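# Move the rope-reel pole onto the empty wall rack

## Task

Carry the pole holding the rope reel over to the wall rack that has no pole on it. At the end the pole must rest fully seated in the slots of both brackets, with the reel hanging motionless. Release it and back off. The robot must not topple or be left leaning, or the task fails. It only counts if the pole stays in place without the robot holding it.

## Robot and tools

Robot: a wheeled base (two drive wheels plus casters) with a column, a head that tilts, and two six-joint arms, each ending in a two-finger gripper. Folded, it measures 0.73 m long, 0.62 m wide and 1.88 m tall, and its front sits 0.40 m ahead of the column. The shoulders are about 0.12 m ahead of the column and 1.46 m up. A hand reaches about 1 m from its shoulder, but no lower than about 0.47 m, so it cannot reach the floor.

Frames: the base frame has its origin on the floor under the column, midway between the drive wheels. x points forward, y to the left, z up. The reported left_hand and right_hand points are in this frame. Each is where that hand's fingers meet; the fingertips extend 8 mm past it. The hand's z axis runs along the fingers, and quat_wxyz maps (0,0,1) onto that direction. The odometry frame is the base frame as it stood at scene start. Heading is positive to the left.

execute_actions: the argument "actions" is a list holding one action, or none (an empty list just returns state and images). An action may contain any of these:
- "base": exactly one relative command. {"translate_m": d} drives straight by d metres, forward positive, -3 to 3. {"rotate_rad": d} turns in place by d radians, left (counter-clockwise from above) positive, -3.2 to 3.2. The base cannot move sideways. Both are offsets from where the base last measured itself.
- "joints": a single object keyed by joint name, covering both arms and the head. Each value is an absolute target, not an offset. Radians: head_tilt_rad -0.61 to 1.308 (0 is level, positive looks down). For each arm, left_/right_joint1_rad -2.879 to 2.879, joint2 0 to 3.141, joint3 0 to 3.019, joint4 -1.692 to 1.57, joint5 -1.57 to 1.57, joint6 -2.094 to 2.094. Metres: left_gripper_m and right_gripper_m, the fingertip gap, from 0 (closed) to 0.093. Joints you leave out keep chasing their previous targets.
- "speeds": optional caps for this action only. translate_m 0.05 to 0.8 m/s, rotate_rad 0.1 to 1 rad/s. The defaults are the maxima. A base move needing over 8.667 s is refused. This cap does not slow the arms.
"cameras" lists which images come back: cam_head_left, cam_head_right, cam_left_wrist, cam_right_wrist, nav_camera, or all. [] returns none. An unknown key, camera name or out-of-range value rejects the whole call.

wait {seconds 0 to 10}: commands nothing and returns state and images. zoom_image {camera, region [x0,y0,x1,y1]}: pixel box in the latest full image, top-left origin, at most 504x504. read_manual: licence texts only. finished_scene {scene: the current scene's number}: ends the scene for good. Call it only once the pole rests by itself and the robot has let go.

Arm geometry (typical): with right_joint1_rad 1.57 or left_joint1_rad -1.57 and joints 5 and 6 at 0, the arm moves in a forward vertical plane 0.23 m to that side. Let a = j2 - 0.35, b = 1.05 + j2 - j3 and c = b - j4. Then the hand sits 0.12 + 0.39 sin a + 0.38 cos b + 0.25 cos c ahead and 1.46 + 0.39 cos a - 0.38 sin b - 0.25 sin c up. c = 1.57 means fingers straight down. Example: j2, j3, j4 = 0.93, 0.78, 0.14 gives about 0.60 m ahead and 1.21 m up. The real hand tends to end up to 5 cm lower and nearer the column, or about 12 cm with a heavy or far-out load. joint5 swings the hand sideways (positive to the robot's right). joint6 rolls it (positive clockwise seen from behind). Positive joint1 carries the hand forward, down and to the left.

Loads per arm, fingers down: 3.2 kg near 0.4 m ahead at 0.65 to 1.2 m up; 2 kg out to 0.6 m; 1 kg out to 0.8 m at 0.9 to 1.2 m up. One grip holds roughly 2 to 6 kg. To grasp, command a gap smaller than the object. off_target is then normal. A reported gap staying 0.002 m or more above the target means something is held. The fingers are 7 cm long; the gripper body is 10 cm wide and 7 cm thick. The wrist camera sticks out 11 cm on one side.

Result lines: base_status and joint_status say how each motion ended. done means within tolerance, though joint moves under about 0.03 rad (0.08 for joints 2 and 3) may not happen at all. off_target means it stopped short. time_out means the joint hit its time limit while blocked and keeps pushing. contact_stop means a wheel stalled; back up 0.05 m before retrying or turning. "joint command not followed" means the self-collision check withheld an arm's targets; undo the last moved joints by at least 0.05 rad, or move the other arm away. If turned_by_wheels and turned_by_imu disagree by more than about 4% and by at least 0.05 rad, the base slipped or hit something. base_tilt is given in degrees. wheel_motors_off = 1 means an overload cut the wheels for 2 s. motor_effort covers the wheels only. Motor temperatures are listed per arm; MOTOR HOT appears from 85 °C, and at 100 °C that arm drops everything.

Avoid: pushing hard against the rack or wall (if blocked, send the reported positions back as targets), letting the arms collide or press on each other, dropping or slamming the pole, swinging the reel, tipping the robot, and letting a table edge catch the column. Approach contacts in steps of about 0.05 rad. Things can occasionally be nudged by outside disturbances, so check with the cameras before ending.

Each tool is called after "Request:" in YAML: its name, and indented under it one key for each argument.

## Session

Request:
execute_actions:
  actions:
    - {"joints":{"head_tilt_rad":0.35}}

Scene clock: 0.87 s.
Joint torques (N m, as the arm reports them, + toward a larger angle): left_arm=[-1.01 -8.48 -1.42 -1.38 -0.06 -0.1 ] | right_arm=[ 1.58 -7.17 -0.41 -1.85 -0.05 -0.05]
Motor temperatures (°C, as the motors report them): left_arm=[22 23 22 24 22 25] | right_arm=[24 23 21 22 21 22]
base_odometry: x=+0.000 y=+0.000 heading=+0.000 (m, m, rad; odometry frame)
turned_by_wheels: +0.000 (rad since the last result)
turned_by_imu: +0.000 (rad since the last result)
base_tilt: forward=-0.4 right=+0.4 (deg)
base_status: not commanded
joint_positions: head_tilt_rad=+0.369 left_joint1_rad=-1.549 left_joint2_rad=+0.899 left_joint3_rad=+0.427 left_joint4_rad=-0.952 left_joint5_rad=+0.032 left_joint6_rad=-0.047 left_gripper_m=+0.094 right_joint1_rad=+1.584 right_joint2_rad=+0.868 right_joint3_rad=+0.411 right_joint4_rad=-0.984 right_joint5_rad=-0.024 right_joint6_rad=+0.036 right_gripper_m=+0.094
joint_status: all done
wheel_motors_off: 0
motor_effort: left_wheel=+1(1) right_wheel=+5(5) (%)
left_hand: x=+0.1532 y=+0.2238 z=+1.2495 quat_wxyz=(+0.435, +0.037, -0.900, -0.002) (m; base frame)
right_hand: x=+0.1460 y=-0.2185 z=+1.2594 quat_wxyz=(+0.443, -0.016, -0.896, -0.007) (m; base frame)
pictures: cam_head_left, cam_head_right, cam_left_wrist, cam_right_wrist, nav_camera
camera_calibration (this result's frames):
cam_head_left: T_world_to_cam=[[0.0324933, -0.999449, -0.006773, 0.0387204], [-0.303492, -0.00340982, -0.952828, 1.46983], [0.95228, 0.033016, -0.303435, 0.343766], [0, 0, 0, 1]] pos_world=[0.117463, 0.0323611, 1.50507]
cam_head_right: T_world_to_cam=[[0.0179694, -0.999746, -0.0136032, -0.0106555], [-0.291853, 0.00776807, -0.956432, 1.47518], [0.956294, 0.0211566, -0.291639, 0.324024], [0, 0, 0, 1]] pos_world=[0.120864, -0.0289673, 1.50526]
cam_left_wrist: T_world_to_cam=[[0.0755961, -0.995848, -0.050706, 0.271559], [-0.0479401, -0.0544225, 0.997367, -1.22], [-0.995985, -0.0729662, -0.0518552, 0.359308], [0, 0, 0, 1]] pos_world=[0.278849, 0.230253, 1.24919]
cam_right_wrist: T_world_to_cam=[[-0.0236466, -0.999508, 0.0205995, -0.243682], [-0.0252377, 0.0211955, 0.999457, -1.24691], [-0.999402, 0.0231138, -0.0257265, 0.306636], [0, 0, 0, 1]] pos_world=[0.269221, -0.224221, 1.25914]
Images, in order (width x height): cam_head_left 672x504, cam_head_right 672x504, cam_left_wrist 672x504, cam_right_wrist 672x504, nav_camera 672x504.

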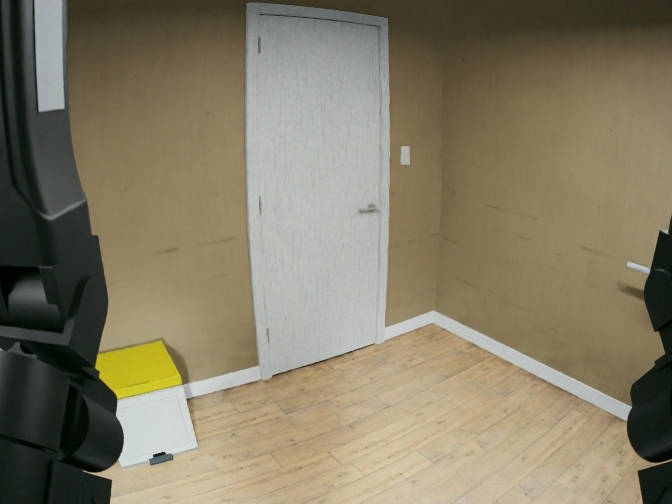

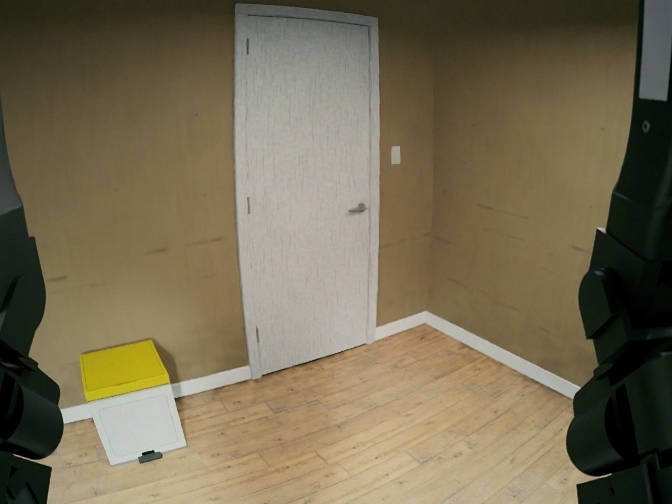

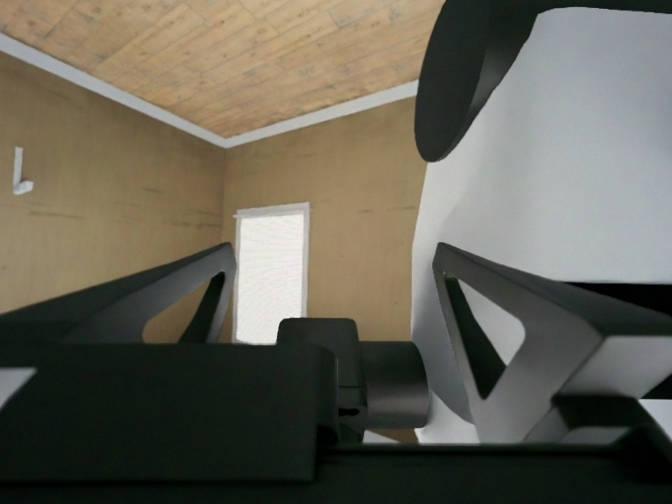

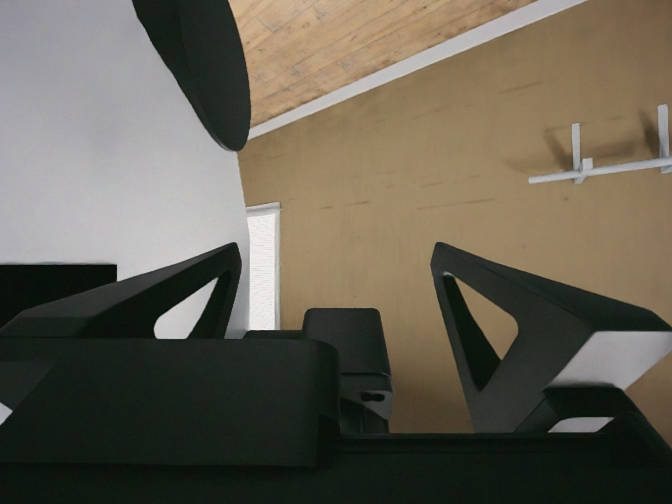

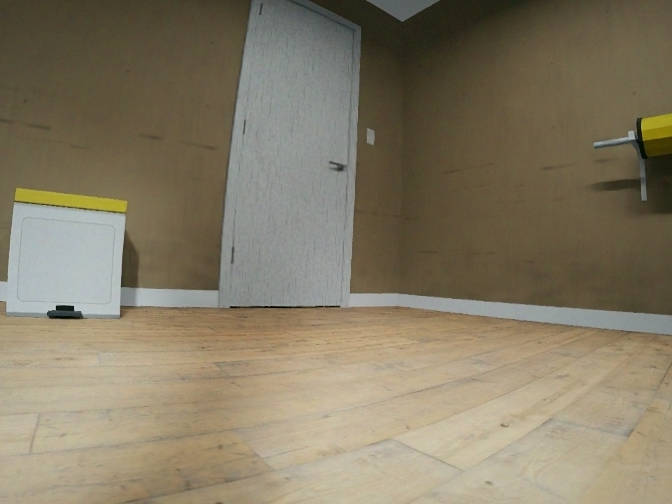

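Request:
execute_actions:
  actions:
    - {"base":{"rotate_rad":-0.9}}

Scene clock: 4.37 s.
Joint torques (N m, as the arm reports them, + toward a larger angle): left_arm=[-0.98 -8.55 -1.26 -1.42 -0.06 -0.1 ] | right_arm=[ 1.52 -7.   -0.51 -1.79 -0.04 -0.05]
Motor temperatures (°C, as the motors report them): left_arm=[22 23 22 24 22 25] | right_arm=[24 23 21 22 21 22]
base_odometry: x=+0.000 y=+0.000 heading=-0.899 (m, m, rad; odometry frame)
turned_by_wheels: -0.899 (rad since the last result)
turned_by_imu: -0.893 (rad since the last result)
base_tilt: forward=-0.4 right=+0.3 (deg)
base_status: done
joint_positions: head_tilt_rad=+0.369 left_joint1_rad=-1.549 left_joint2_rad=+0.899 left_joint3_rad=+0.427 left_joint4_rad=-0.952 left_joint5_rad=+0.032 left_joint6_rad=-0.047 left_gripper_m=+0.094 right_joint1_rad=+1.584 right_joint2_rad=+0.868 right_joint3_rad=+0.411 right_joint4_rad=-0.984 right_joint5_rad=-0.024 right_joint6_rad=+0.036 right_gripper_m=+0.094
joint_status: not commanded
wheel_motors_off: 0
motor_effort: left_wheel=+2(33) right_wheel=-3(54) (%)
left_hand: x=+0.1532 y=+0.2238 z=+1.2495 quat_wxyz=(+0.435, +0.037, -0.900, -0.002) (m; base frame)
right_hand: x=+0.1460 y=-0.2185 z=+1.2594 quat_wxyz=(+0.443, -0.016, -0.896, -0.007) (m; base frame)
pictures: cam_head_left, cam_head_right, cam_left_wrist, cam_right_wrist, nav_camera
camera_calibration (this result's frames):
cam_head_left: T_world_to_cam=[[0.0324942, -0.999449, -0.00676857, 0.0387135], [-0.303362, -0.00340982, -0.952869, 1.46989], [0.952321, 0.033016, -0.303306, 0.343565], [0, 0, 0, 1]] pos_world=[0.117467, 0.0323611, 1.50508]
cam_head_right: T_world_to_cam=[[0.0179712, -0.999746, -0.0136007, -0.0106593], [-0.291723, 0.00776807, -0.956471, 1.47523], [0.956334, 0.0211566, -0.291509, 0.323821], [0, 0, 0, 1]] pos_world=[0.120868, -0.0289673, 1.50527]
cam_left_wrist: T_world_to_cam=[[0.0755961, -0.995848, -0.050706, 0.271559], [-0.0479401, -0.0544225, 0.997367, -1.22], [-0.995985, -0.0729662, -0.0518552, 0.359308], [0, 0, 0, 1]] pos_world=[0.278849, 0.230253, 1.24919]
cam_right_wrist: T_world_to_cam=[[-0.0236466, -0.999508, 0.0205995, -0.243682], [-0.0252377, 0.0211955, 0.999457, -1.24691], [-0.999402, 0.0231138, -0.0257265, 0.306636], [0, 0, 0, 1]] pos_world=[0.269221, -0.224221, 1.25914]
Images, in order (width x height): cam_head_left 672x504, cam_head_right 672x504, cam_left_wrist 672x504, cam_right_wrist 672x504, nav_camera 672x504.

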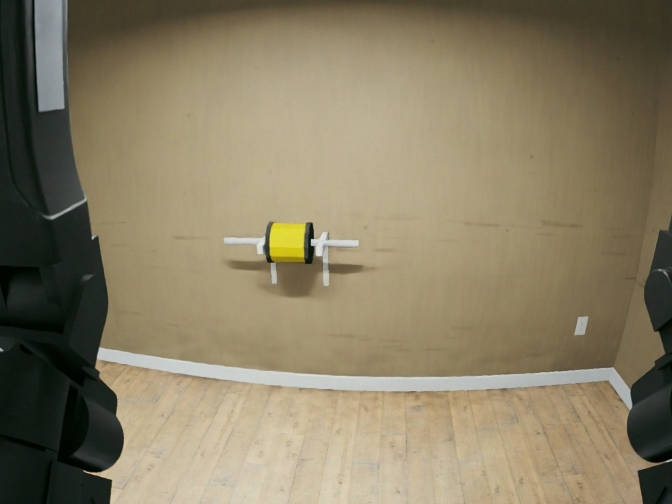

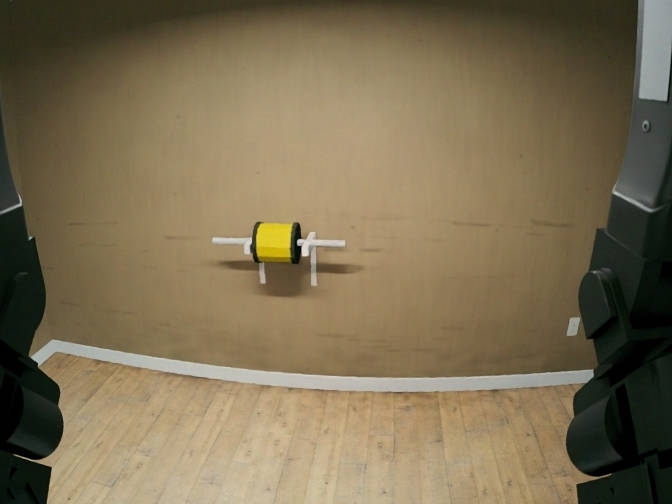

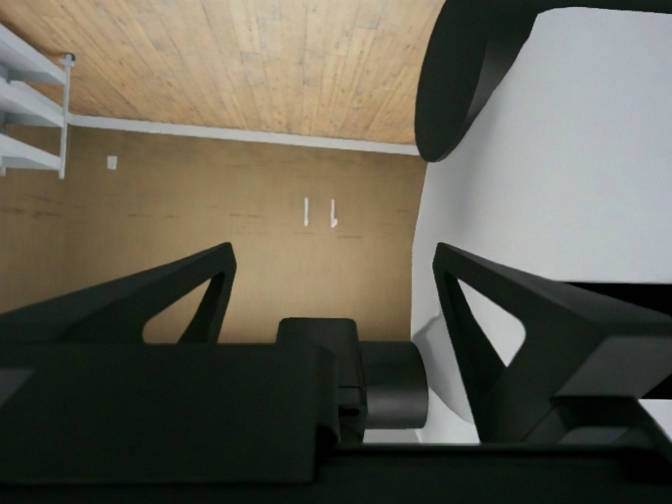

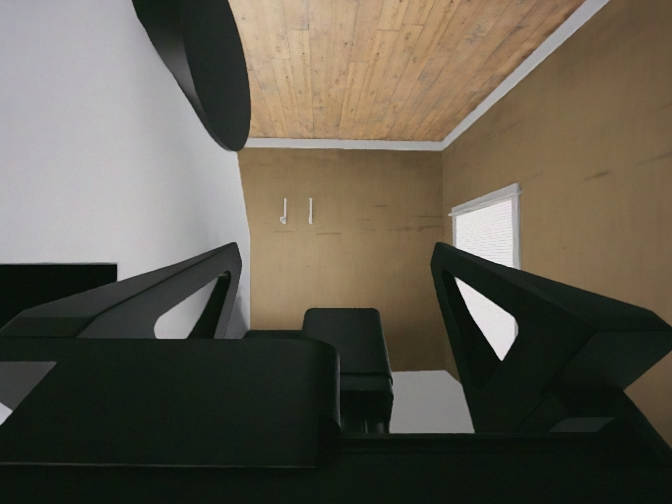

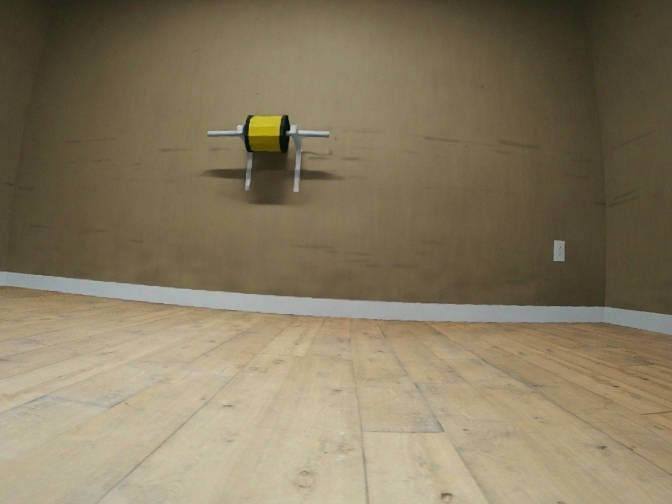

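Request:
execute_actions:
  actions:
    - {"base":{"rotate_rad":0.29}}
  cameras: []

Request:
execute_actions:
  actions:
    - {"base":{"translate_m":1.32},"joints":{"head_tilt_rad":0.85,"left_joint1_rad":-1.57,"left_joint2_rad":1.45,"left_joint3_rad":0.93,"left_joint4_rad":0,"left_joint5_rad":0,"left_joint6_rad":-1.57,"right_joint1_rad":1.57,"right_joint2_rad":1.45,"right_joint3_rad":0.93,"right_joint4_rad":0,"right_joint5_rad":0,"right_joint6_rad":1.57}}
  cameras: []

Request:
execute_actions:
  actions:
    - {"base":{"rotate_rad":-0.38}}
  cameras: []

Request:
execute_actions:
  actions:
    - {"base":{"translate_m":0.3},"joints":{"head_tilt_rad":1.0}}
  cameras: ["cam_head_left","cam_left_wrist","cam_right_wrist"]

Scene clock: 12.83 s.
Joint torques (N m, as the arm reports them, + toward a larger angle): left_arm=[-1.07 -8.5  -1.36 -1.39 -0.06 -0.09] | right_arm=[ 1.56 -6.89 -0.44 -1.84 -0.04 -0.05]
Motor temperatures (°C, as the motors report them): left_arm=[22 23 22 24 22 25] | right_arm=[24 23 21 22 21 22]
base_odometry: x=+0.000 y=+0.000 heading=-0.610 (m, m, rad; odometry frame)
turned_by_wheels: +0.289 (rad since the last result)
turned_by_imu: +0.290 (rad since the last result)
base_tilt: forward=-0.5 right=+0.3 (deg)
base_status: done
joint_positions: head_tilt_rad=+0.369 left_joint1_rad=-1.549 left_joint2_rad=+0.899 left_joint3_rad=+0.427 left_joint4_rad=-0.952 left_joint5_rad=+0.032 left_joint6_rad=-0.047 left_gripper_m=+0.094 right_joint1_rad=+1.584 right_joint2_rad=+0.868 right_joint3_rad=+0.411 right_joint4_rad=-0.984 right_joint5_rad=-0.024 right_joint6_rad=+0.036 right_gripper_m=+0.094
joint_status: not commanded
wheel_motors_off: 0
motor_effort: left_wheel=-2(26) right_wheel=+2(32) (%)
left_hand: x=+0.1532 y=+0.2238 z=+1.2495 quat_wxyz=(+0.435, +0.037, -0.900, -0.002) (m; base frame)
right_hand: x=+0.1460 y=-0.2185 z=+1.2594 quat_wxyz=(+0.443, -0.016, -0.896, -0.007) (m; base frame)
pictures: none
No camera images: the call's "cameras" was empty. Leave "cameras" out to get every camera's image.

Scene clock: 16.53 s.
Joint torques (N m, as the arm reports them, + toward a larger angle): left_arm=[ -1.44 -15.65  -0.36   0.41  -0.27  -0.17] | right_arm=[  0.85 -14.99   0.35   0.56   0.13   0.06]
Motor temperatures (°C, as the motors report them): left_arm=[22 23 22 24 22 25] | right_arm=[24 23 21 22 21 22]
base_odometry: x=+1.082 y=-0.757 heading=-0.611 (m, m, rad; odometry frame)
turned_by_wheels: -0.001 (rad since the last result)
turned_by_imu: -0.005 (rad since the last result)
base_tilt: forward=-0.4 right=+0.4 (deg)
base_status: done
joint_positions: head_tilt_rad=+0.852 left_joint1_rad=-1.563 left_joint2_rad=+1.453 left_joint3_rad=+0.932 left_joint4_rad=-0.009 left_joint5_rad=+0.004 left_joint6_rad=-1.563 left_gripper_m=+0.094 right_joint1_rad=+1.578 right_joint2_rad=+1.452 right_joint3_rad=+0.932 right_joint4_rad=-0.009 right_joint5_rad=-0.002 right_joint6_rad=+1.559 right_gripper_m=+0.094
joint_status: all done
wheel_motors_off: 0
motor_effort: left_wheel=-2(45) right_wheel=+2(80) (%)
left_hand: x=+0.4672 y=+0.2282 z=+1.0004 quat_wxyz=(+0.001, +0.706, -0.708, -0.003) (m; base frame)
right_hand: x=+0.4678 y=-0.2212 z=+1.0010 quat_wxyz=(+0.004, -0.702, -0.713, -0.001) (m; base frame)
pictures: none
No camera images: the call's "cameras" was empty. Leave "cameras" out to get every camera's image.

Scene clock: 18.27 s.
Joint torques (N m, as the arm reports them, + toward a larger angle): left_arm=[ -1.   -15.84  -0.4    0.4   -0.23  -0.16] | right_arm=[  1.81 -14.73   0.37   0.57   0.11   0.07]
Motor temperatures (°C, as the motors report them): left_arm=[22 23 22 24 22 25] | right_arm=[24 24 21 22 21 22]
base_odometry: x=+1.082 y=-0.757 heading=-0.990 (m, m, rad; odometry frame)
turned_by_wheels: -0.379 (rad since the last result)
turned_by_imu: -0.374 (rad since the last result)
base_tilt: forward=-0.4 right=+0.3 (deg)
base_status: done
joint_positions: head_tilt_rad=+0.852 left_joint1_rad=-1.567 left_joint2_rad=+1.453 left_joint3_rad=+0.932 left_joint4_rad=-0.009 left_joint5_rad=+0.003 left_joint6_rad=-1.563 left_gripper_m=+0.094 right_joint1_rad=+1.572 right_joint2_rad=+1.452 right_joint3_rad=+0.932 right_joint4_rad=-0.009 right_joint5_rad=-0.001 right_joint6_rad=+1.559 right_gripper_m=+0.094
joint_status: not commanded
wheel_motors_off: 0
motor_effort: left_wheel=+0(38) right_wheel=-4(61) (%)
left_hand: x=+0.4672 y=+0.2263 z=+1.0004 quat_wxyz=(+0.002, +0.705, -0.709, -0.002) (m; base frame)
right_hand: x=+0.4678 y=-0.2247 z=+1.0010 quat_wxyz=(+0.002, -0.703, -0.712, +0.001) (m; base frame)
pictures: none
No camera images: the call's "cameras" was empty. Leave "cameras" out to get every camera's image.

Scene clock: 20.40 s.
Joint torques (N m, as the arm reports them, + toward a larger angle): left_arm=[ -1.32 -15.22  -0.29   0.37  -0.24  -0.18] | right_arm=[  1.29 -14.9    0.19   0.5    0.11   0.06]
Motor temperatures (°C, as the motors report them): left_arm=[22 24 22 24 22 25] | right_arm=[24 24 21 22 21 22]
base_odometry: x=+1.246 y=-1.008 heading=-0.991 (m, m, rad; odometry frame)
turned_by_wheels: -0.001 (rad since the last result)
turned_by_imu: -0.002 (rad since the last result)
base_tilt: forward=-0.4 right=+0.4 (deg)
base_status: done
joint_positions: head_tilt_rad=+1.001 left_joint1_rad=-1.567 left_joint2_rad=+1.453 left_joint3_rad=+0.933 left_joint4_rad=-0.008 left_joint5_rad=+0.003 left_joint6_rad=-1.563 left_gripper_m=+0.094 right_joint1_rad=+1.572 right_joint2_rad=+1.452 right_joint3_rad=+0.933 right_joint4_rad=-0.008 right_joint5_rad=-0.001 right_joint6_rad=+1.559 right_gripper_m=+0.094
joint_status: all done
wheel_motors_off: 0
motor_effort: left_wheel=-2(55) right_wheel=+1(67) (%)
left_hand: x=+0.4686 y=+0.2264 z=+1.0007 quat_wxyz=(+0.001, +0.705, -0.709, -0.001) (m; base frame)
right_hand: x=+0.4691 y=-0.2247 z=+1.0010 quat_wxyz=(+0.001, -0.703, -0.712, +0.000) (m; base frame)
pictures: cam_head_left, cam_left_wrist, cam_right_wrist
camera_calibration (this result's frames):
cam_head_left: T_world_to_cam=[[0.0222309, -0.999449, -0.024647, 0.0667594], [-0.807405, -0.00340982, -0.589987, 0.936255], [0.589578, 0.033016, -0.807036, 1.13745], [0, 0, 0, 1]] pos_world=[0.0838394, 0.0323611, 1.47198]
cam_left_wrist: T_world_to_cam=[[0.999905, 0.013119, -0.00432563, -0.470244], [0.013195, -0.814407, 0.580144, -0.395636], [0.0040881, -0.580146, -0.814502, 1.07006], [0, 0, 0, 1]] pos_world=[0.471045, 0.304752, 1.09906]
cam_right_wrist: T_world_to_cam=[[-0.999738, -0.00424843, 0.0224789, 0.442688], [0.00978932, 0.808651, 0.588207, -0.408219], [-0.0206766, 0.588273, -0.808398, 1.07436], [0, 0, 0, 1]] pos_world=[0.468783, -0.300028, 1.09868]
Images, in order (width x height): cam_head_left 672x504, cam_left_wrist 672x504, cam_right_wrist 672x504.

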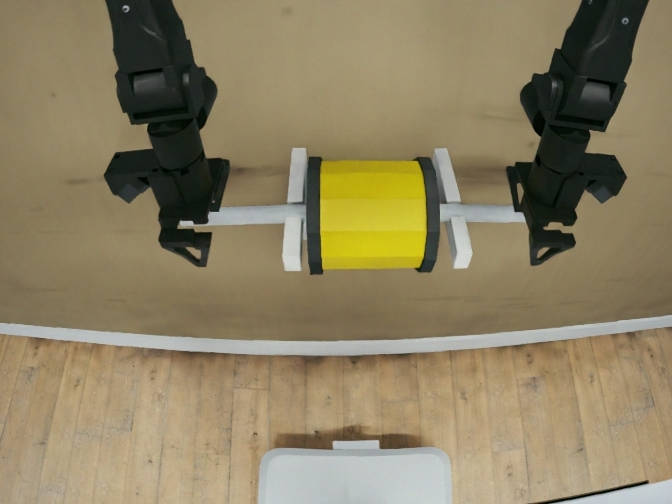

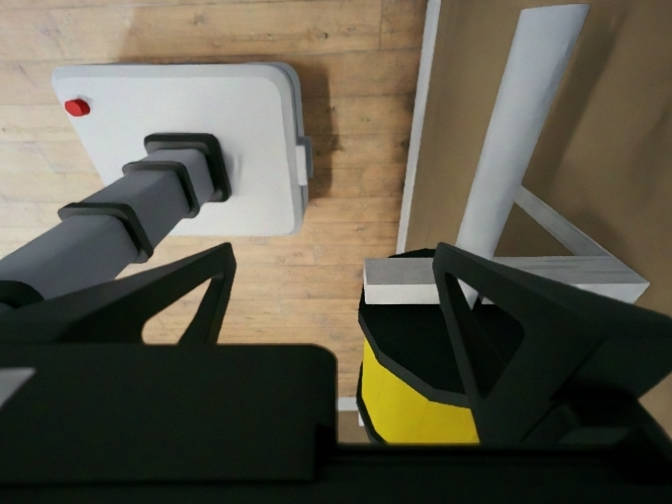

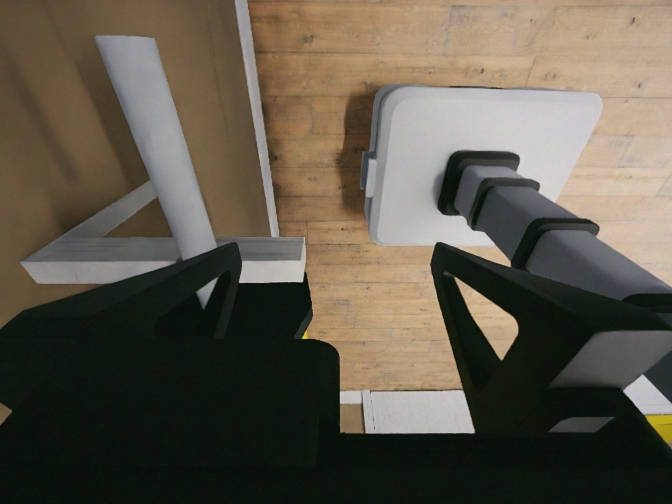

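Request:
execute_actions:
  actions:
    - {"base":{"translate_m":0.09}}
  cameras: []

Request:
execute_actions:
  actions:
    - {"base":{"rotate_rad":0.02},"joints":{"left_joint2_rad":1.75,"left_joint3_rad":1.23,"right_joint2_rad":1.75,"right_joint3_rad":1.23}}
  cameras: ["cam_head_left","cam_left_wrist","cam_right_wrist"]

Scene clock: 25.47 s.
Joint torques (N m, as the arm reports them, + toward a larger angle): left_arm=[ -1.14 -15.35  -0.36   0.35  -0.23  -0.16] | right_arm=[  1.28 -14.32   0.32   0.53   0.11   0.07]
Motor temperatures (°C, as the motors report them): left_arm=[22 24 22 24 22 25] | right_arm=[24 24 21 22 21 22]
base_odometry: x=+1.296 y=-1.083 heading=-0.992 (m, m, rad; odometry frame)
turned_by_wheels: -0.001 (rad since the last result)
turned_by_imu: +0.001 (rad since the last result)
base_tilt: forward=-0.4 right=+0.3 (deg)
base_status: done
joint_positions: head_tilt_rad=+1.001 left_joint1_rad=-1.567 left_joint2_rad=+1.452 left_joint3_rad=+0.932 left_joint4_rad=-0.008 left_joint5_rad=+0.003 left_joint6_rad=-1.563 left_gripper_m=+0.094 right_joint1_rad=+1.572 right_joint2_rad=+1.451 right_joint3_rad=+0.932 right_joint4_rad=-0.008 right_joint5_rad=-0.001 right_joint6_rad=+1.559 right_gripper_m=+0.094
joint_status: not commanded
wheel_motors_off: 0
motor_effort: left_wheel=-2(35) right_wheel=+1(50) (%)
left_hand: x=+0.4682 y=+0.2264 z=+1.0009 quat_wxyz=(+0.001, +0.705, -0.709, -0.002) (m; base frame)
right_hand: x=+0.4683 y=-0.2247 z=+1.0011 quat_wxyz=(+0.002, -0.703, -0.712, +0.001) (m; base frame)
pictures: none
No camera images: the call's "cameras" was empty. Leave "cameras" out to get every camera's image.

Scene clock: 26.53 s.
Joint torques (N m, as the arm reports them, + toward a larger angle): left_arm=[ -1.2  -17.31   0.03   0.33  -0.22  -0.18] | right_arm=[  1.24 -16.65   0.6    0.37   0.11   0.07]
Motor temperatures (°C, as the motors report them): left_arm=[22 24 22 24 22 25] | right_arm=[24 24 21 22 21 22]
base_odometry: x=+1.296 y=-1.083 heading=-0.973 (m, m, rad; odometry frame)
turned_by_wheels: +0.018 (rad since the last result)
turned_by_imu: +0.019 (rad since the last result)
base_tilt: forward=-0.4 right=+0.3 (deg)
base_status: done
joint_positions: head_tilt_rad=+1.001 left_joint1_rad=-1.568 left_joint2_rad=+1.761 left_joint3_rad=+1.227 left_joint4_rad=-0.005 left_joint5_rad=+0.003 left_joint6_rad=-1.563 left_gripper_m=+0.094 right_joint1_rad=+1.572 right_joint2_rad=+1.758 right_joint3_rad=+1.227 right_joint4_rad=-0.005 right_joint5_rad=-0.001 right_joint6_rad=+1.559 right_gripper_m=+0.094
joint_status: all done
wheel_motors_off: 0
motor_effort: left_wheel=-2(35) right_wheel=+2(43) (%)
left_hand: x=+0.4961 y=+0.2263 z=+0.8882 quat_wxyz=(+0.005, +0.705, -0.709, -0.006) (m; base frame)
right_hand: x=+0.4977 y=-0.2246 z=+0.8892 quat_wxyz=(+0.005, -0.703, -0.712, +0.004) (m; base frame)
pictures: cam_head_left, cam_left_wrist, cam_right_wrist
camera_calibration (this result's frames):
cam_head_left: T_world_to_cam=[[0.0222217, -0.999449, -0.0246552, 0.0667726], [-0.807625, -0.00340982, -0.589687, 0.935803], [0.589278, 0.033016, -0.807256, 1.1378], [0, 0, 0, 1]] pos_world=[0.0838141, 0.0323611, 1.47197]
cam_left_wrist: T_world_to_cam=[[0.999782, 0.0127682, -0.0165356, -0.487236], [0.0199944, -0.814238, 0.580187, -0.33424], [-0.00605598, -0.580391, -0.814316, 0.983264], [0, 0, 0, 1]] pos_world=[0.499767, 0.304747, 0.986553]
cam_right_wrist: T_world_to_cam=[[-0.999466, -0.00425708, 0.0323934, 0.464907], [0.0156157, 0.808654, 0.588077, -0.345584], [-0.0286986, 0.588269, -0.808156, 0.98824], [0, 0, 0, 1]] pos_world=[0.498416, -0.299914, 0.986823]
Images, in order (width x height): cam_head_left 672x504, cam_left_wrist 672x504, cam_right_wrist 672x504.

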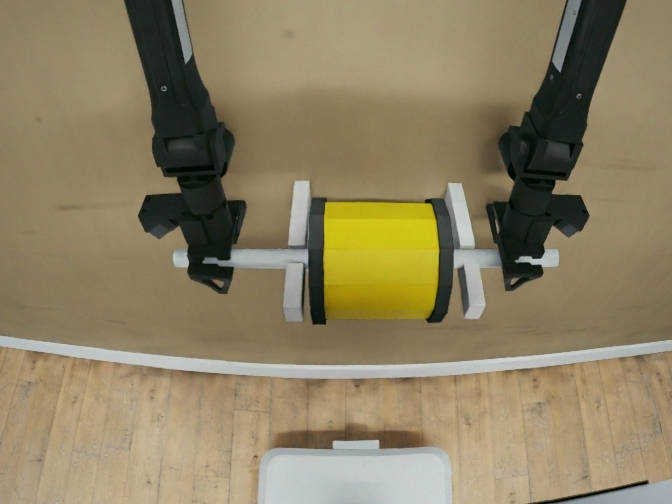

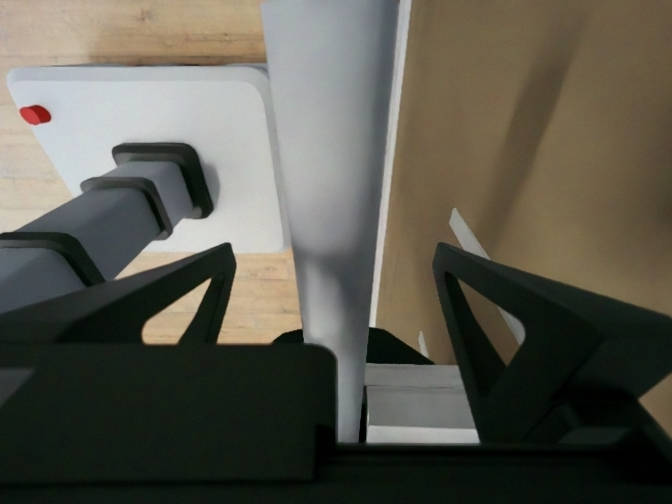

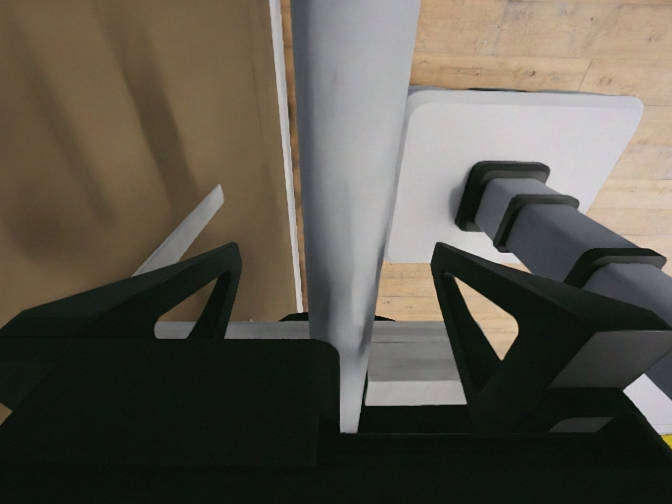

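Request:
execute_actions:
  actions:
    - {"joints":{"left_gripper_m":0.0,"right_gripper_m":0.0}}
  cameras: []

Request:
execute_actions:
  actions:
    - {"joints":{"left_joint2_rad":1.54,"left_joint3_rad":1.08,"right_joint2_rad":1.54,"right_joint3_rad":1.08,"left_joint4_rad":-0.04,"right_joint4_rad":-0.04}}
  cameras: ["cam_head_left"]

Request:
execute_actions:
  actions:
    - {"base":{"translate_m":-0.4},"speeds":{"translate_m":0.4},"joints":{"head_tilt_rad":0.65}}
  cameras: []

Request:
execute_actions:
  actions:
    - {"base":{"rotate_rad":-2.91},"speeds":{"rotate_rad":0.6}}
  cameras: ["cam_head_left"]

Request:
execute_actions:
  actions:
    - {"base":{"translate_m":1.9},"speeds":{"translate_m":0.6}}
  cameras: []

Request:
execute_actions:
  actions:
    - {"base":{"rotate_rad":-0.25},"speeds":{"rotate_rad":0.5}}
  cameras: ["cam_head_left","nav_camera"]

Scene clock: 34.03 s.
Joint torques (N m, as the arm reports them, + toward a larger angle): left_arm=[ -1.32 -17.69   0.     0.33  -0.22  -0.07] | right_arm=[  1.32 -16.59   0.62   0.37   0.1   -0.02]
Motor temperatures (°C, as the motors report them): left_arm=[22 24 22 24 22 25] | right_arm=[24 24 21 22 21 22]
base_odometry: x=+1.296 y=-1.083 heading=-0.973 (m, m, rad; odometry frame)
turned_by_wheels: +0.000 (rad since the last result)
turned_by_imu: +0.001 (rad since the last result)
base_tilt: forward=-0.3 right=+0.3 (deg)
base_status: not commanded
joint_positions: head_tilt_rad=+1.001 left_joint1_rad=-1.568 left_joint2_rad=+1.761 left_joint3_rad=+1.227 left_joint4_rad=-0.005 left_joint5_rad=+0.003 left_joint6_rad=-1.574 left_gripper_m=+0.028 right_joint1_rad=+1.572 right_joint2_rad=+1.758 right_joint3_rad=+1.226 right_joint4_rad=-0.005 right_joint5_rad=-0.001 right_joint6_rad=+1.567 right_gripper_m=+0.028
joint_status: left_gripper_m off_target (ended at +0.028, target +0.000); right_gripper_m off_target (ended at +0.028, target +0.000)
wheel_motors_off: 0
motor_effort: left_wheel=-3(3) right_wheel=+3(3) (%)
left_hand: x=+0.4962 y=+0.2263 z=+0.8882 quat_wxyz=(+0.005, +0.709, -0.705, -0.005) (m; base frame)
right_hand: x=+0.4972 y=-0.2246 z=+0.8892 quat_wxyz=(+0.005, -0.705, -0.709, +0.004) (m; base frame)
pictures: none
No camera images: the call's "cameras" was empty. Leave "cameras" out to get every camera's image.

Scene clock: 35.00 s.
Joint torques (N m, as the arm reports them, + toward a larger angle): left_arm=[ -1.04 -19.08  -0.08  -0.03  -0.18  -0.07] | right_arm=[  1.32 -18.31   0.56  -0.03   0.16  -0.06]
Motor temperatures (°C, as the motors report them): left_arm=[22 24 22 24 22 25] | right_arm=[24 24 21 22 21 22]
base_odometry: x=+1.296 y=-1.083 heading=-0.973 (m, m, rad; odometry frame)
turned_by_wheels: +0.000 (rad since the last result)
turned_by_imu: +0.000 (rad since the last result)
base_tilt: forward=-0.4 right=+0.3 (deg)
base_status: not commanded
joint_positions: head_tilt_rad=+1.001 left_joint1_rad=-1.568 left_joint2_rad=+1.574 left_joint3_rad=+1.083 left_joint4_rad=-0.037 left_joint5_rad=+0.001 left_joint6_rad=-1.573 left_gripper_m=+0.028 right_joint1_rad=+1.572 right_joint2_rad=+1.577 right_joint3_rad=+1.082 right_joint4_rad=-0.036 right_joint5_rad=-0.002 right_joint6_rad=+1.570 right_gripper_m=+0.028
joint_status: all done
wheel_motors_off: 0
motor_effort: left_wheel=-4(6) right_wheel=+4(5) (%)
left_hand: x=+0.4971 y=+0.2263 z=+0.9578 quat_wxyz=(+0.001, +0.709, -0.706, -0.002) (m; base frame)
right_hand: x=+0.4961 y=-0.2244 z=+0.9569 quat_wxyz=(+0.004, -0.707, -0.707, +0.001) (m; base frame)
pictures: cam_head_left
camera_calibration (this result's frames):
cam_head_left: T_world_to_cam=[[0.0222217, -0.999449, -0.0246553, 0.0667726], [-0.807625, -0.00340982, -0.589687, 0.935803], [0.589278, 0.033016, -0.807256, 1.1378], [0, 0, 0, 1]] pos_world=[0.083814, 0.0323611, 1.47197]
Images, in order (width x height): cam_head_left 672x504.

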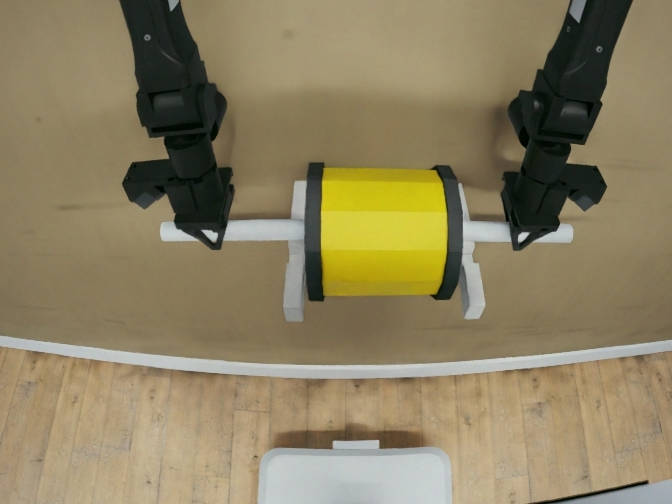

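Scene clock: 37.40 s.
Joint torques (N m, as the arm reports them, + toward a larger angle): left_arm=[ -1.15 -19.33   0.35  -0.02  -0.18  -0.09] | right_arm=[  1.39 -18.33   0.6   -0.09   0.17  -0.05]
Motor temperatures (°C, as the motors report them): left_arm=[22 24 22 24 22 25] | right_arm=[24 25 21 22 21 22]
base_odometry: x=+1.071 y=-0.752 heading=-0.972 (m, m, rad; odometry frame)
turned_by_wheels: +0.002 (rad since the last result)
turned_by_imu: +0.004 (rad since the last result)
base_tilt: forward=-0.5 right=+0.4 (deg)
base_status: done
joint_positions: head_tilt_rad=+0.667 left_joint1_rad=-1.568 left_joint2_rad=+1.574 left_joint3_rad=+1.077 left_joint4_rad=-0.037 left_joint5_rad=+0.001 left_joint6_rad=-1.573 left_gripper_m=+0.028 right_joint1_rad=+1.572 right_joint2_rad=+1.577 right_joint3_rad=+1.077 right_joint4_rad=-0.036 right_joint5_rad=-0.002 right_joint6_rad=+1.570 right_gripper_m=+0.028
joint_status: all done
wheel_motors_off: 0
motor_effort: left_wheel=+1(59) right_wheel=-2(70) (%)
left_hand: x=+0.4938 y=+0.2263 z=+0.9578 quat_wxyz=(+0.003, +0.709, -0.706, -0.004) (m; base frame)
right_hand: x=+0.4930 y=-0.2244 z=+0.9569 quat_wxyz=(+0.005, -0.707, -0.707, +0.003) (m; base frame)
pictures: none
No camera images: the call's "cameras" was empty. Leave "cameras" out to get every camera's image.

Scene clock: 43.37 s.
Joint torques (N m, as the arm reports them, + toward a larger angle): left_arm=[ -1.27 -19.13   0.22  -0.02  -0.12  -0.07] | right_arm=[  1.48 -18.19   0.7   -0.09   0.17  -0.06]
Motor temperatures (°C, as the motors report them): left_arm=[22 25 22 24 22 25] | right_arm=[24 25 21 22 21 22]
base_odometry: x=+1.071 y=-0.752 heading=+2.402 (m, m, rad; odometry frame)
turned_by_wheels: -2.909 (rad since the last result)
turned_by_imu: -2.893 (rad since the last result)
base_tilt: forward=-0.4 right=+0.3 (deg)
base_status: done
joint_positions: head_tilt_rad=+0.667 left_joint1_rad=-1.570 left_joint2_rad=+1.574 left_joint3_rad=+1.079 left_joint4_rad=-0.037 left_joint5_rad=-0.001 left_joint6_rad=-1.573 left_gripper_m=+0.028 right_joint1_rad=+1.570 right_joint2_rad=+1.577 right_joint3_rad=+1.079 right_joint4_rad=-0.036 right_joint5_rad=-0.002 right_joint6_rad=+1.570 right_gripper_m=+0.028
joint_status: not commanded
wheel_motors_off: 0
motor_effort: left_wheel=+2(53) right_wheel=-4(54) (%)
left_hand: x=+0.4950 y=+0.2249 z=+0.9578 quat_wxyz=(+0.003, +0.708, -0.706, -0.003) (m; base frame)
right_hand: x=+0.4937 y=-0.2256 z=+0.9569 quat_wxyz=(+0.004, -0.707, -0.707, +0.003) (m; base frame)
pictures: cam_head_left
camera_calibration (this result's frames):
cam_head_left: T_world_to_cam=[[0.0290805, -0.999449, -0.0160004, 0.0531013], [-0.569468, -0.00340982, -0.822006, 1.28167], [0.821499, 0.033016, -0.569253, 0.759665], [0, 0, 0, 1]] pos_world=[0.10426, 0.0323611, 1.48683]
Images, in order (width x height): cam_head_left 672x504.

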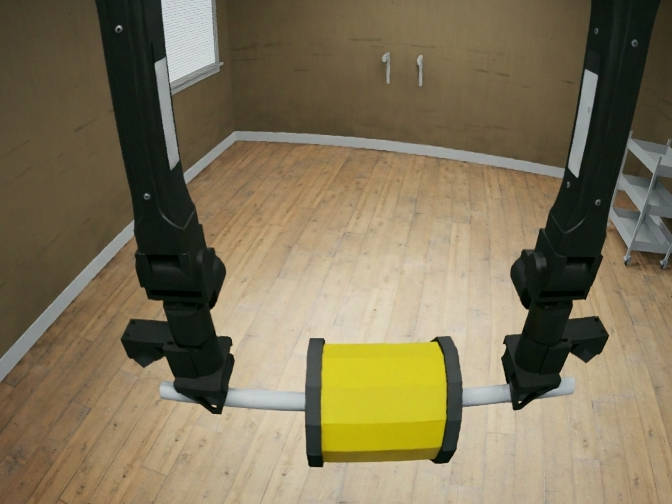

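Scene clock: 48.27 s.
Joint torques (N m, as the arm reports them, + toward a larger angle): left_arm=[ -1.22 -19.14  -0.18  -0.03  -0.12  -0.09] | right_arm=[  1.4  -18.02   0.48  -0.09   0.16  -0.05]
Motor temperatures (°C, as the motors report them): left_arm=[22 25 22 24 22 25] | right_arm=[24 25 21 22 21 22]
base_odometry: x=-0.333 y=+0.528 heading=+2.402 (m, m, rad; odometry frame)
turned_by_wheels: +0.000 (rad since the last result)
turned_by_imu: -0.005 (rad since the last result)
base_tilt: forward=-0.4 right=+0.4 (deg)
base_status: done
joint_positions: head_tilt_rad=+0.666 left_joint1_rad=-1.570 left_joint2_rad=+1.575 left_joint3_rad=+1.083 left_joint4_rad=-0.037 left_joint5_rad=-0.001 left_joint6_rad=-1.573 left_gripper_m=+0.028 right_joint1_rad=+1.570 right_joint2_rad=+1.577 right_joint3_rad=+1.082 right_joint4_rad=-0.036 right_joint5_rad=-0.002 right_joint6_rad=+1.570 right_gripper_m=+0.028
joint_status: not commanded
wheel_motors_off: 0
motor_effort: left_wheel=+0(59) right_wheel=+0(67) (%)
left_hand: x=+0.4972 y=+0.2249 z=+0.9577 quat_wxyz=(+0.002, +0.708, -0.706, -0.002) (m; base frame)
right_hand: x=+0.4961 y=-0.2256 z=+0.9569 quat_wxyz=(+0.003, -0.707, -0.707, +0.002) (m; base frame)
pictures: none
No camera images: the call's "cameras" was empty. Leave "cameras" out to get every camera's image.

Scene clock: 49.70 s.
Joint torques (N m, as the arm reports them, + toward a larger angle): left_arm=[ -0.93 -19.13  -0.12  -0.08  -0.08  -0.08] | right_arm=[  1.47 -17.8    0.44  -0.09   0.19  -0.05]
Motor temperatures (°C, as the motors report them): left_arm=[22 25 22 24 22 25] | right_arm=[24 25 21 22 21 22]
base_odometry: x=-0.334 y=+0.528 heading=+2.154 (m, m, rad; odometry frame)
turned_by_wheels: -0.249 (rad since the last result)
turned_by_imu: -0.244 (rad since the last result)
base_tilt: forward=-0.3 right=+0.4 (deg)
base_status: done
joint_positions: head_tilt_rad=+0.666 left_joint1_rad=-1.571 left_joint2_rad=+1.575 left_joint3_rad=+1.083 left_joint4_rad=-0.037 left_joint5_rad=-0.001 left_joint6_rad=-1.573 left_gripper_m=+0.028 right_joint1_rad=+1.569 right_joint2_rad=+1.577 right_joint3_rad=+1.082 right_joint4_rad=-0.036 right_joint5_rad=-0.003 right_joint6_rad=+1.570 right_gripper_m=+0.028
joint_status: not commanded
wheel_motors_off: 0
motor_effort: left_wheel=+0(47) right_wheel=-2(64) (%)
left_hand: x=+0.4972 y=+0.2243 z=+0.9577 quat_wxyz=(+0.002, +0.708, -0.706, -0.002) (m; base frame)
right_hand: x=+0.4961 y=-0.2263 z=+0.9569 quat_wxyz=(+0.003, -0.707, -0.707, +0.002) (m; base frame)
pictures: cam_head_left, nav_camera
camera_calibration (this result's frames):
cam_head_left: T_world_to_cam=[[0.0290852, -0.999449, -0.0159917, 0.0530877], [-0.569223, -0.00340982, -0.822176, 1.28192], [0.821669, 0.033016, -0.569008, 0.759279], [0, 0, 0, 1]] pos_world=[0.104276, 0.0323611, 1.48685]
Images, in order (width x height): cam_head_left 672x504, nav_camera 672x504.

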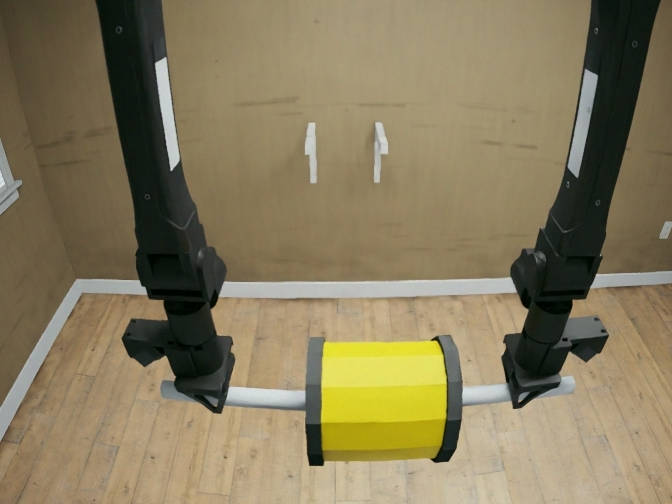

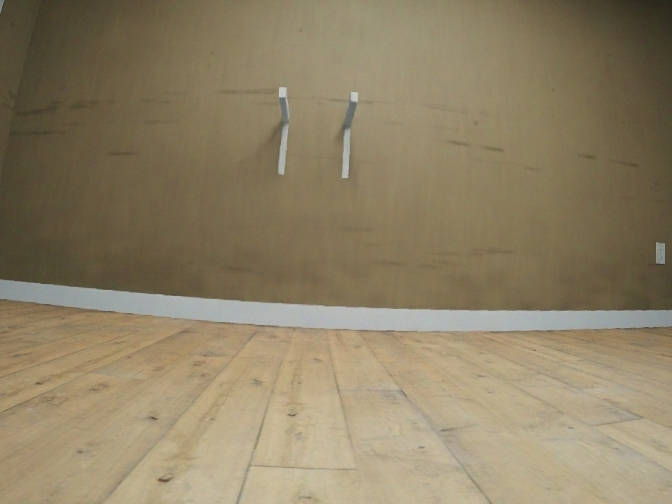

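Request:
execute_actions:
  actions:
    - {"base":{"rotate_rad":0.066},"speeds":{"rotate_rad":0.5}}
  cameras: []

Request:
execute_actions:
  actions:
    - {"base":{"translate_m":0.85},"speeds":{"translate_m":0.5},"joints":{"head_tilt_rad":1.0}}
  cameras: []

Request:
execute_actions:
  actions:
    - {"base":{"rotate_rad":-0.056},"speeds":{"rotate_rad":0.5}}
  cameras: ["cam_head_left","cam_head_right","cam_left_wrist","cam_right_wrist"]

Scene clock: 55.77 s.
Joint torques (N m, as the arm reports them, + toward a larger angle): left_arm=[ -0.9  -19.47  -0.14  -0.05  -0.09  -0.08] | right_arm=[  1.24 -18.25   0.57  -0.09   0.13  -0.05]
Motor temperatures (°C, as the motors report them): left_arm=[22 25 22 24 22 25] | right_arm=[24 25 21 22 21 22]
base_odometry: x=-0.333 y=+0.528 heading=+2.218 (m, m, rad; odometry frame)
turned_by_wheels: +0.065 (rad since the last result)
turned_by_imu: +0.066 (rad since the last result)
base_tilt: forward=-0.4 right=+0.3 (deg)
base_status: done
joint_positions: head_tilt_rad=+0.666 left_joint1_rad=-1.567 left_joint2_rad=+1.575 left_joint3_rad=+1.083 left_joint4_rad=-0.037 left_joint5_rad=-0.001 left_joint6_rad=-1.573 left_gripper_m=+0.028 right_joint1_rad=+1.574 right_joint2_rad=+1.577 right_joint3_rad=+1.082 right_joint4_rad=-0.036 right_joint5_rad=-0.002 right_joint6_rad=+1.570 right_gripper_m=+0.028
joint_status: not commanded
wheel_motors_off: 0
motor_effort: left_wheel=+0(15) right_wheel=+1(54) (%)
left_hand: x=+0.4972 y=+0.2273 z=+0.9577 quat_wxyz=(+0.000, +0.709, -0.706, -0.004) (m; base frame)
right_hand: x=+0.4961 y=-0.2233 z=+0.9569 quat_wxyz=(+0.004, -0.706, -0.708, +0.001) (m; base frame)
pictures: none
No camera images: the call's "cameras" was empty. Leave "cameras" out to get every camera's image.

Scene clock: 59.10 s.
Joint torques (N m, as the arm reports them, + toward a larger angle): left_arm=[ -1.19 -19.15  -0.02  -0.01  -0.08  -0.08] | right_arm=[  1.11 -19.34   0.45  -0.07   0.12  -0.05]
Motor temperatures (°C, as the motors report them): left_arm=[22 25 22 24 22 25] | right_arm=[24 25 21 22 21 22]
base_odometry: x=-0.846 y=+1.206 heading=+2.217 (m, m, rad; odometry frame)
turned_by_wheels: -0.001 (rad since the last result)
turned_by_imu: -0.003 (rad since the last result)
base_tilt: forward=-0.4 right=+0.3 (deg)
base_status: done
joint_positions: head_tilt_rad=+1.000 left_joint1_rad=-1.567 left_joint2_rad=+1.575 left_joint3_rad=+1.082 left_joint4_rad=-0.037 left_joint5_rad=-0.001 left_joint6_rad=-1.573 left_gripper_m=+0.028 right_joint1_rad=+1.574 right_joint2_rad=+1.577 right_joint3_rad=+1.082 right_joint4_rad=-0.036 right_joint5_rad=-0.001 right_joint6_rad=+1.570 right_gripper_m=+0.028
joint_status: all done
wheel_motors_off: 0
motor_effort: left_wheel=-2(42) right_wheel=+1(89) (%)
left_hand: x=+0.4965 y=+0.2273 z=+0.9575 quat_wxyz=(+0.001, +0.709, -0.706, -0.004) (m; base frame)
right_hand: x=+0.4961 y=-0.2234 z=+0.9569 quat_wxyz=(+0.004, -0.706, -0.708, +0.001) (m; base frame)
pictures: none
No camera images: the call's "cameras" was empty. Leave "cameras" out to get every camera's image.

Scene clock: 60.10 s.
Joint torques (N m, as the arm reports them, + toward a larger angle): left_arm=[ -1.03 -19.2   -0.07  -0.05  -0.09  -0.08] | right_arm=[  2.26 -18.32   0.51  -0.08   0.17  -0.06]
Motor temperatures (°C, as the motors report them): left_arm=[22 25 22 24 22 25] | right_arm=[24 25 21 22 21 22]
base_odometry: x=-0.846 y=+1.206 heading=+2.163 (m, m, rad; odometry frame)
turned_by_wheels: -0.054 (rad since the last result)
turned_by_imu: -0.054 (rad since the last result)
base_tilt: forward=-0.4 right=+0.3 (deg)
base_status: done
joint_positions: head_tilt_rad=+1.000 left_joint1_rad=-1.571 left_joint2_rad=+1.575 left_joint3_rad=+1.082 left_joint4_rad=-0.037 left_joint5_rad=-0.001 left_joint6_rad=-1.573 left_gripper_m=+0.028 right_joint1_rad=+1.569 right_joint2_rad=+1.577 right_joint3_rad=+1.082 right_joint4_rad=-0.036 right_joint5_rad=-0.003 right_joint6_rad=+1.571 right_gripper_m=+0.028
joint_status: not commanded
wheel_motors_off: 0
motor_effort: left_wheel=+1(41) right_wheel=+0(55) (%)
left_hand: x=+0.4965 y=+0.2246 z=+0.9575 quat_wxyz=(+0.002, +0.708, -0.706, -0.003) (m; base frame)
right_hand: x=+0.4956 y=-0.2260 z=+0.9569 quat_wxyz=(+0.003, -0.707, -0.707, +0.002) (m; base frame)
pictures: cam_head_left, cam_head_right, cam_left_wrist, cam_right_wrist
camera_calibration (this result's frames):
cam_head_left: T_world_to_cam=[[0.0222318, -0.999449, -0.0246461, 0.0667581], [-0.807383, -0.00340982, -0.590018, 0.936301], [0.589609, 0.033016, -0.807014, 1.13741], [0, 0, 0, 1]] pos_world=[0.0838419, 0.0323611, 1.47199]
cam_head_right: T_world_to_cam=[[0.00647628, -0.999746, -0.0215871, 0.00221443], [-0.800115, 0.00776807, -0.599797, 0.951371], [0.599812, 0.0211566, -0.799861, 1.12451], [0, 0, 0, 1]] pos_world=[0.0866967, -0.0289673, 1.47013]
cam_left_wrist: T_world_to_cam=[[0.999754, 0.0209253, -0.00736265, -0.497083], [0.0213189, -0.814625, 0.579596, -0.375876], [0.00613041, -0.57961, -0.814871, 1.03301], [0, 0, 0, 1]] pos_world=[0.498642, 0.302946, 1.05597]
cam_right_wrist: T_world_to_cam=[[-0.99958, 0.00931193, 0.0274531, 0.468411], [0.023676, 0.808698, 0.587747, -0.387893], [-0.0167282, 0.58815, -0.808579, 1.03822], [0, 0, 0, 1]] pos_world=[0.494765, -0.301304, 1.05461]
Images, in order (width x height): cam_head_left 672x504, cam_head_right 672x504, cam_left_wrist 672x504, cam_right_wrist 672x504.

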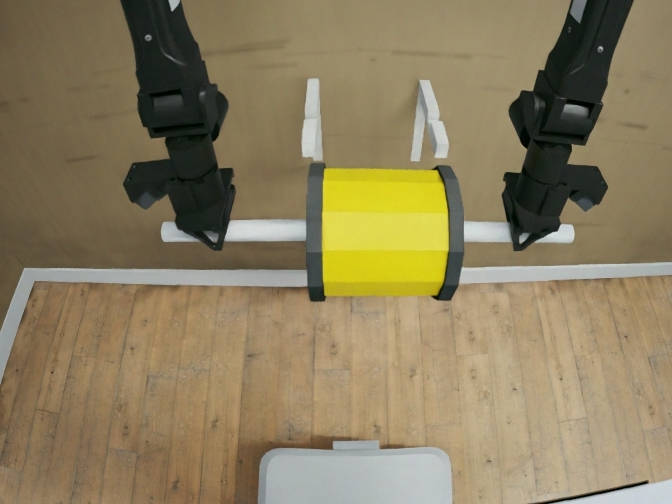

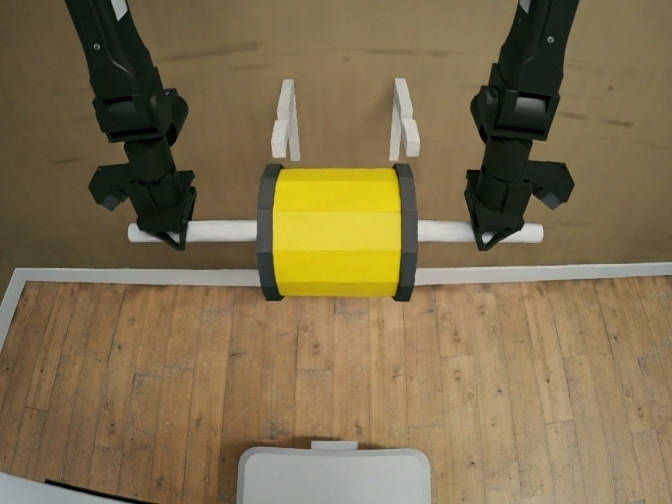

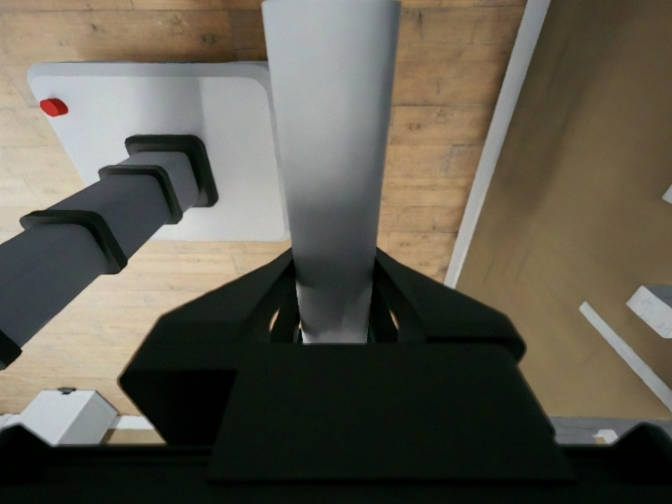

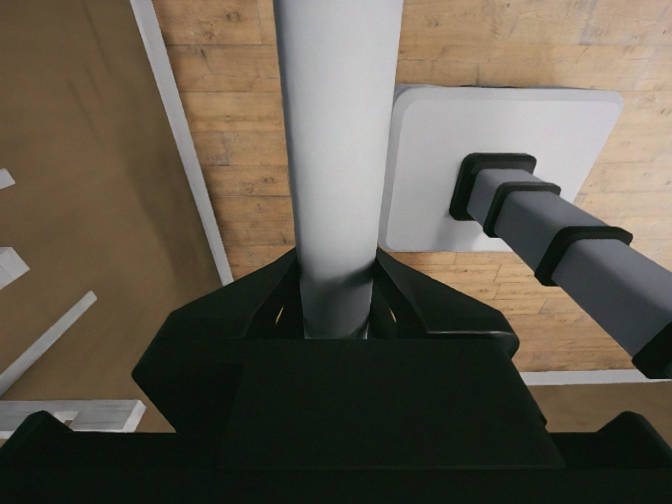

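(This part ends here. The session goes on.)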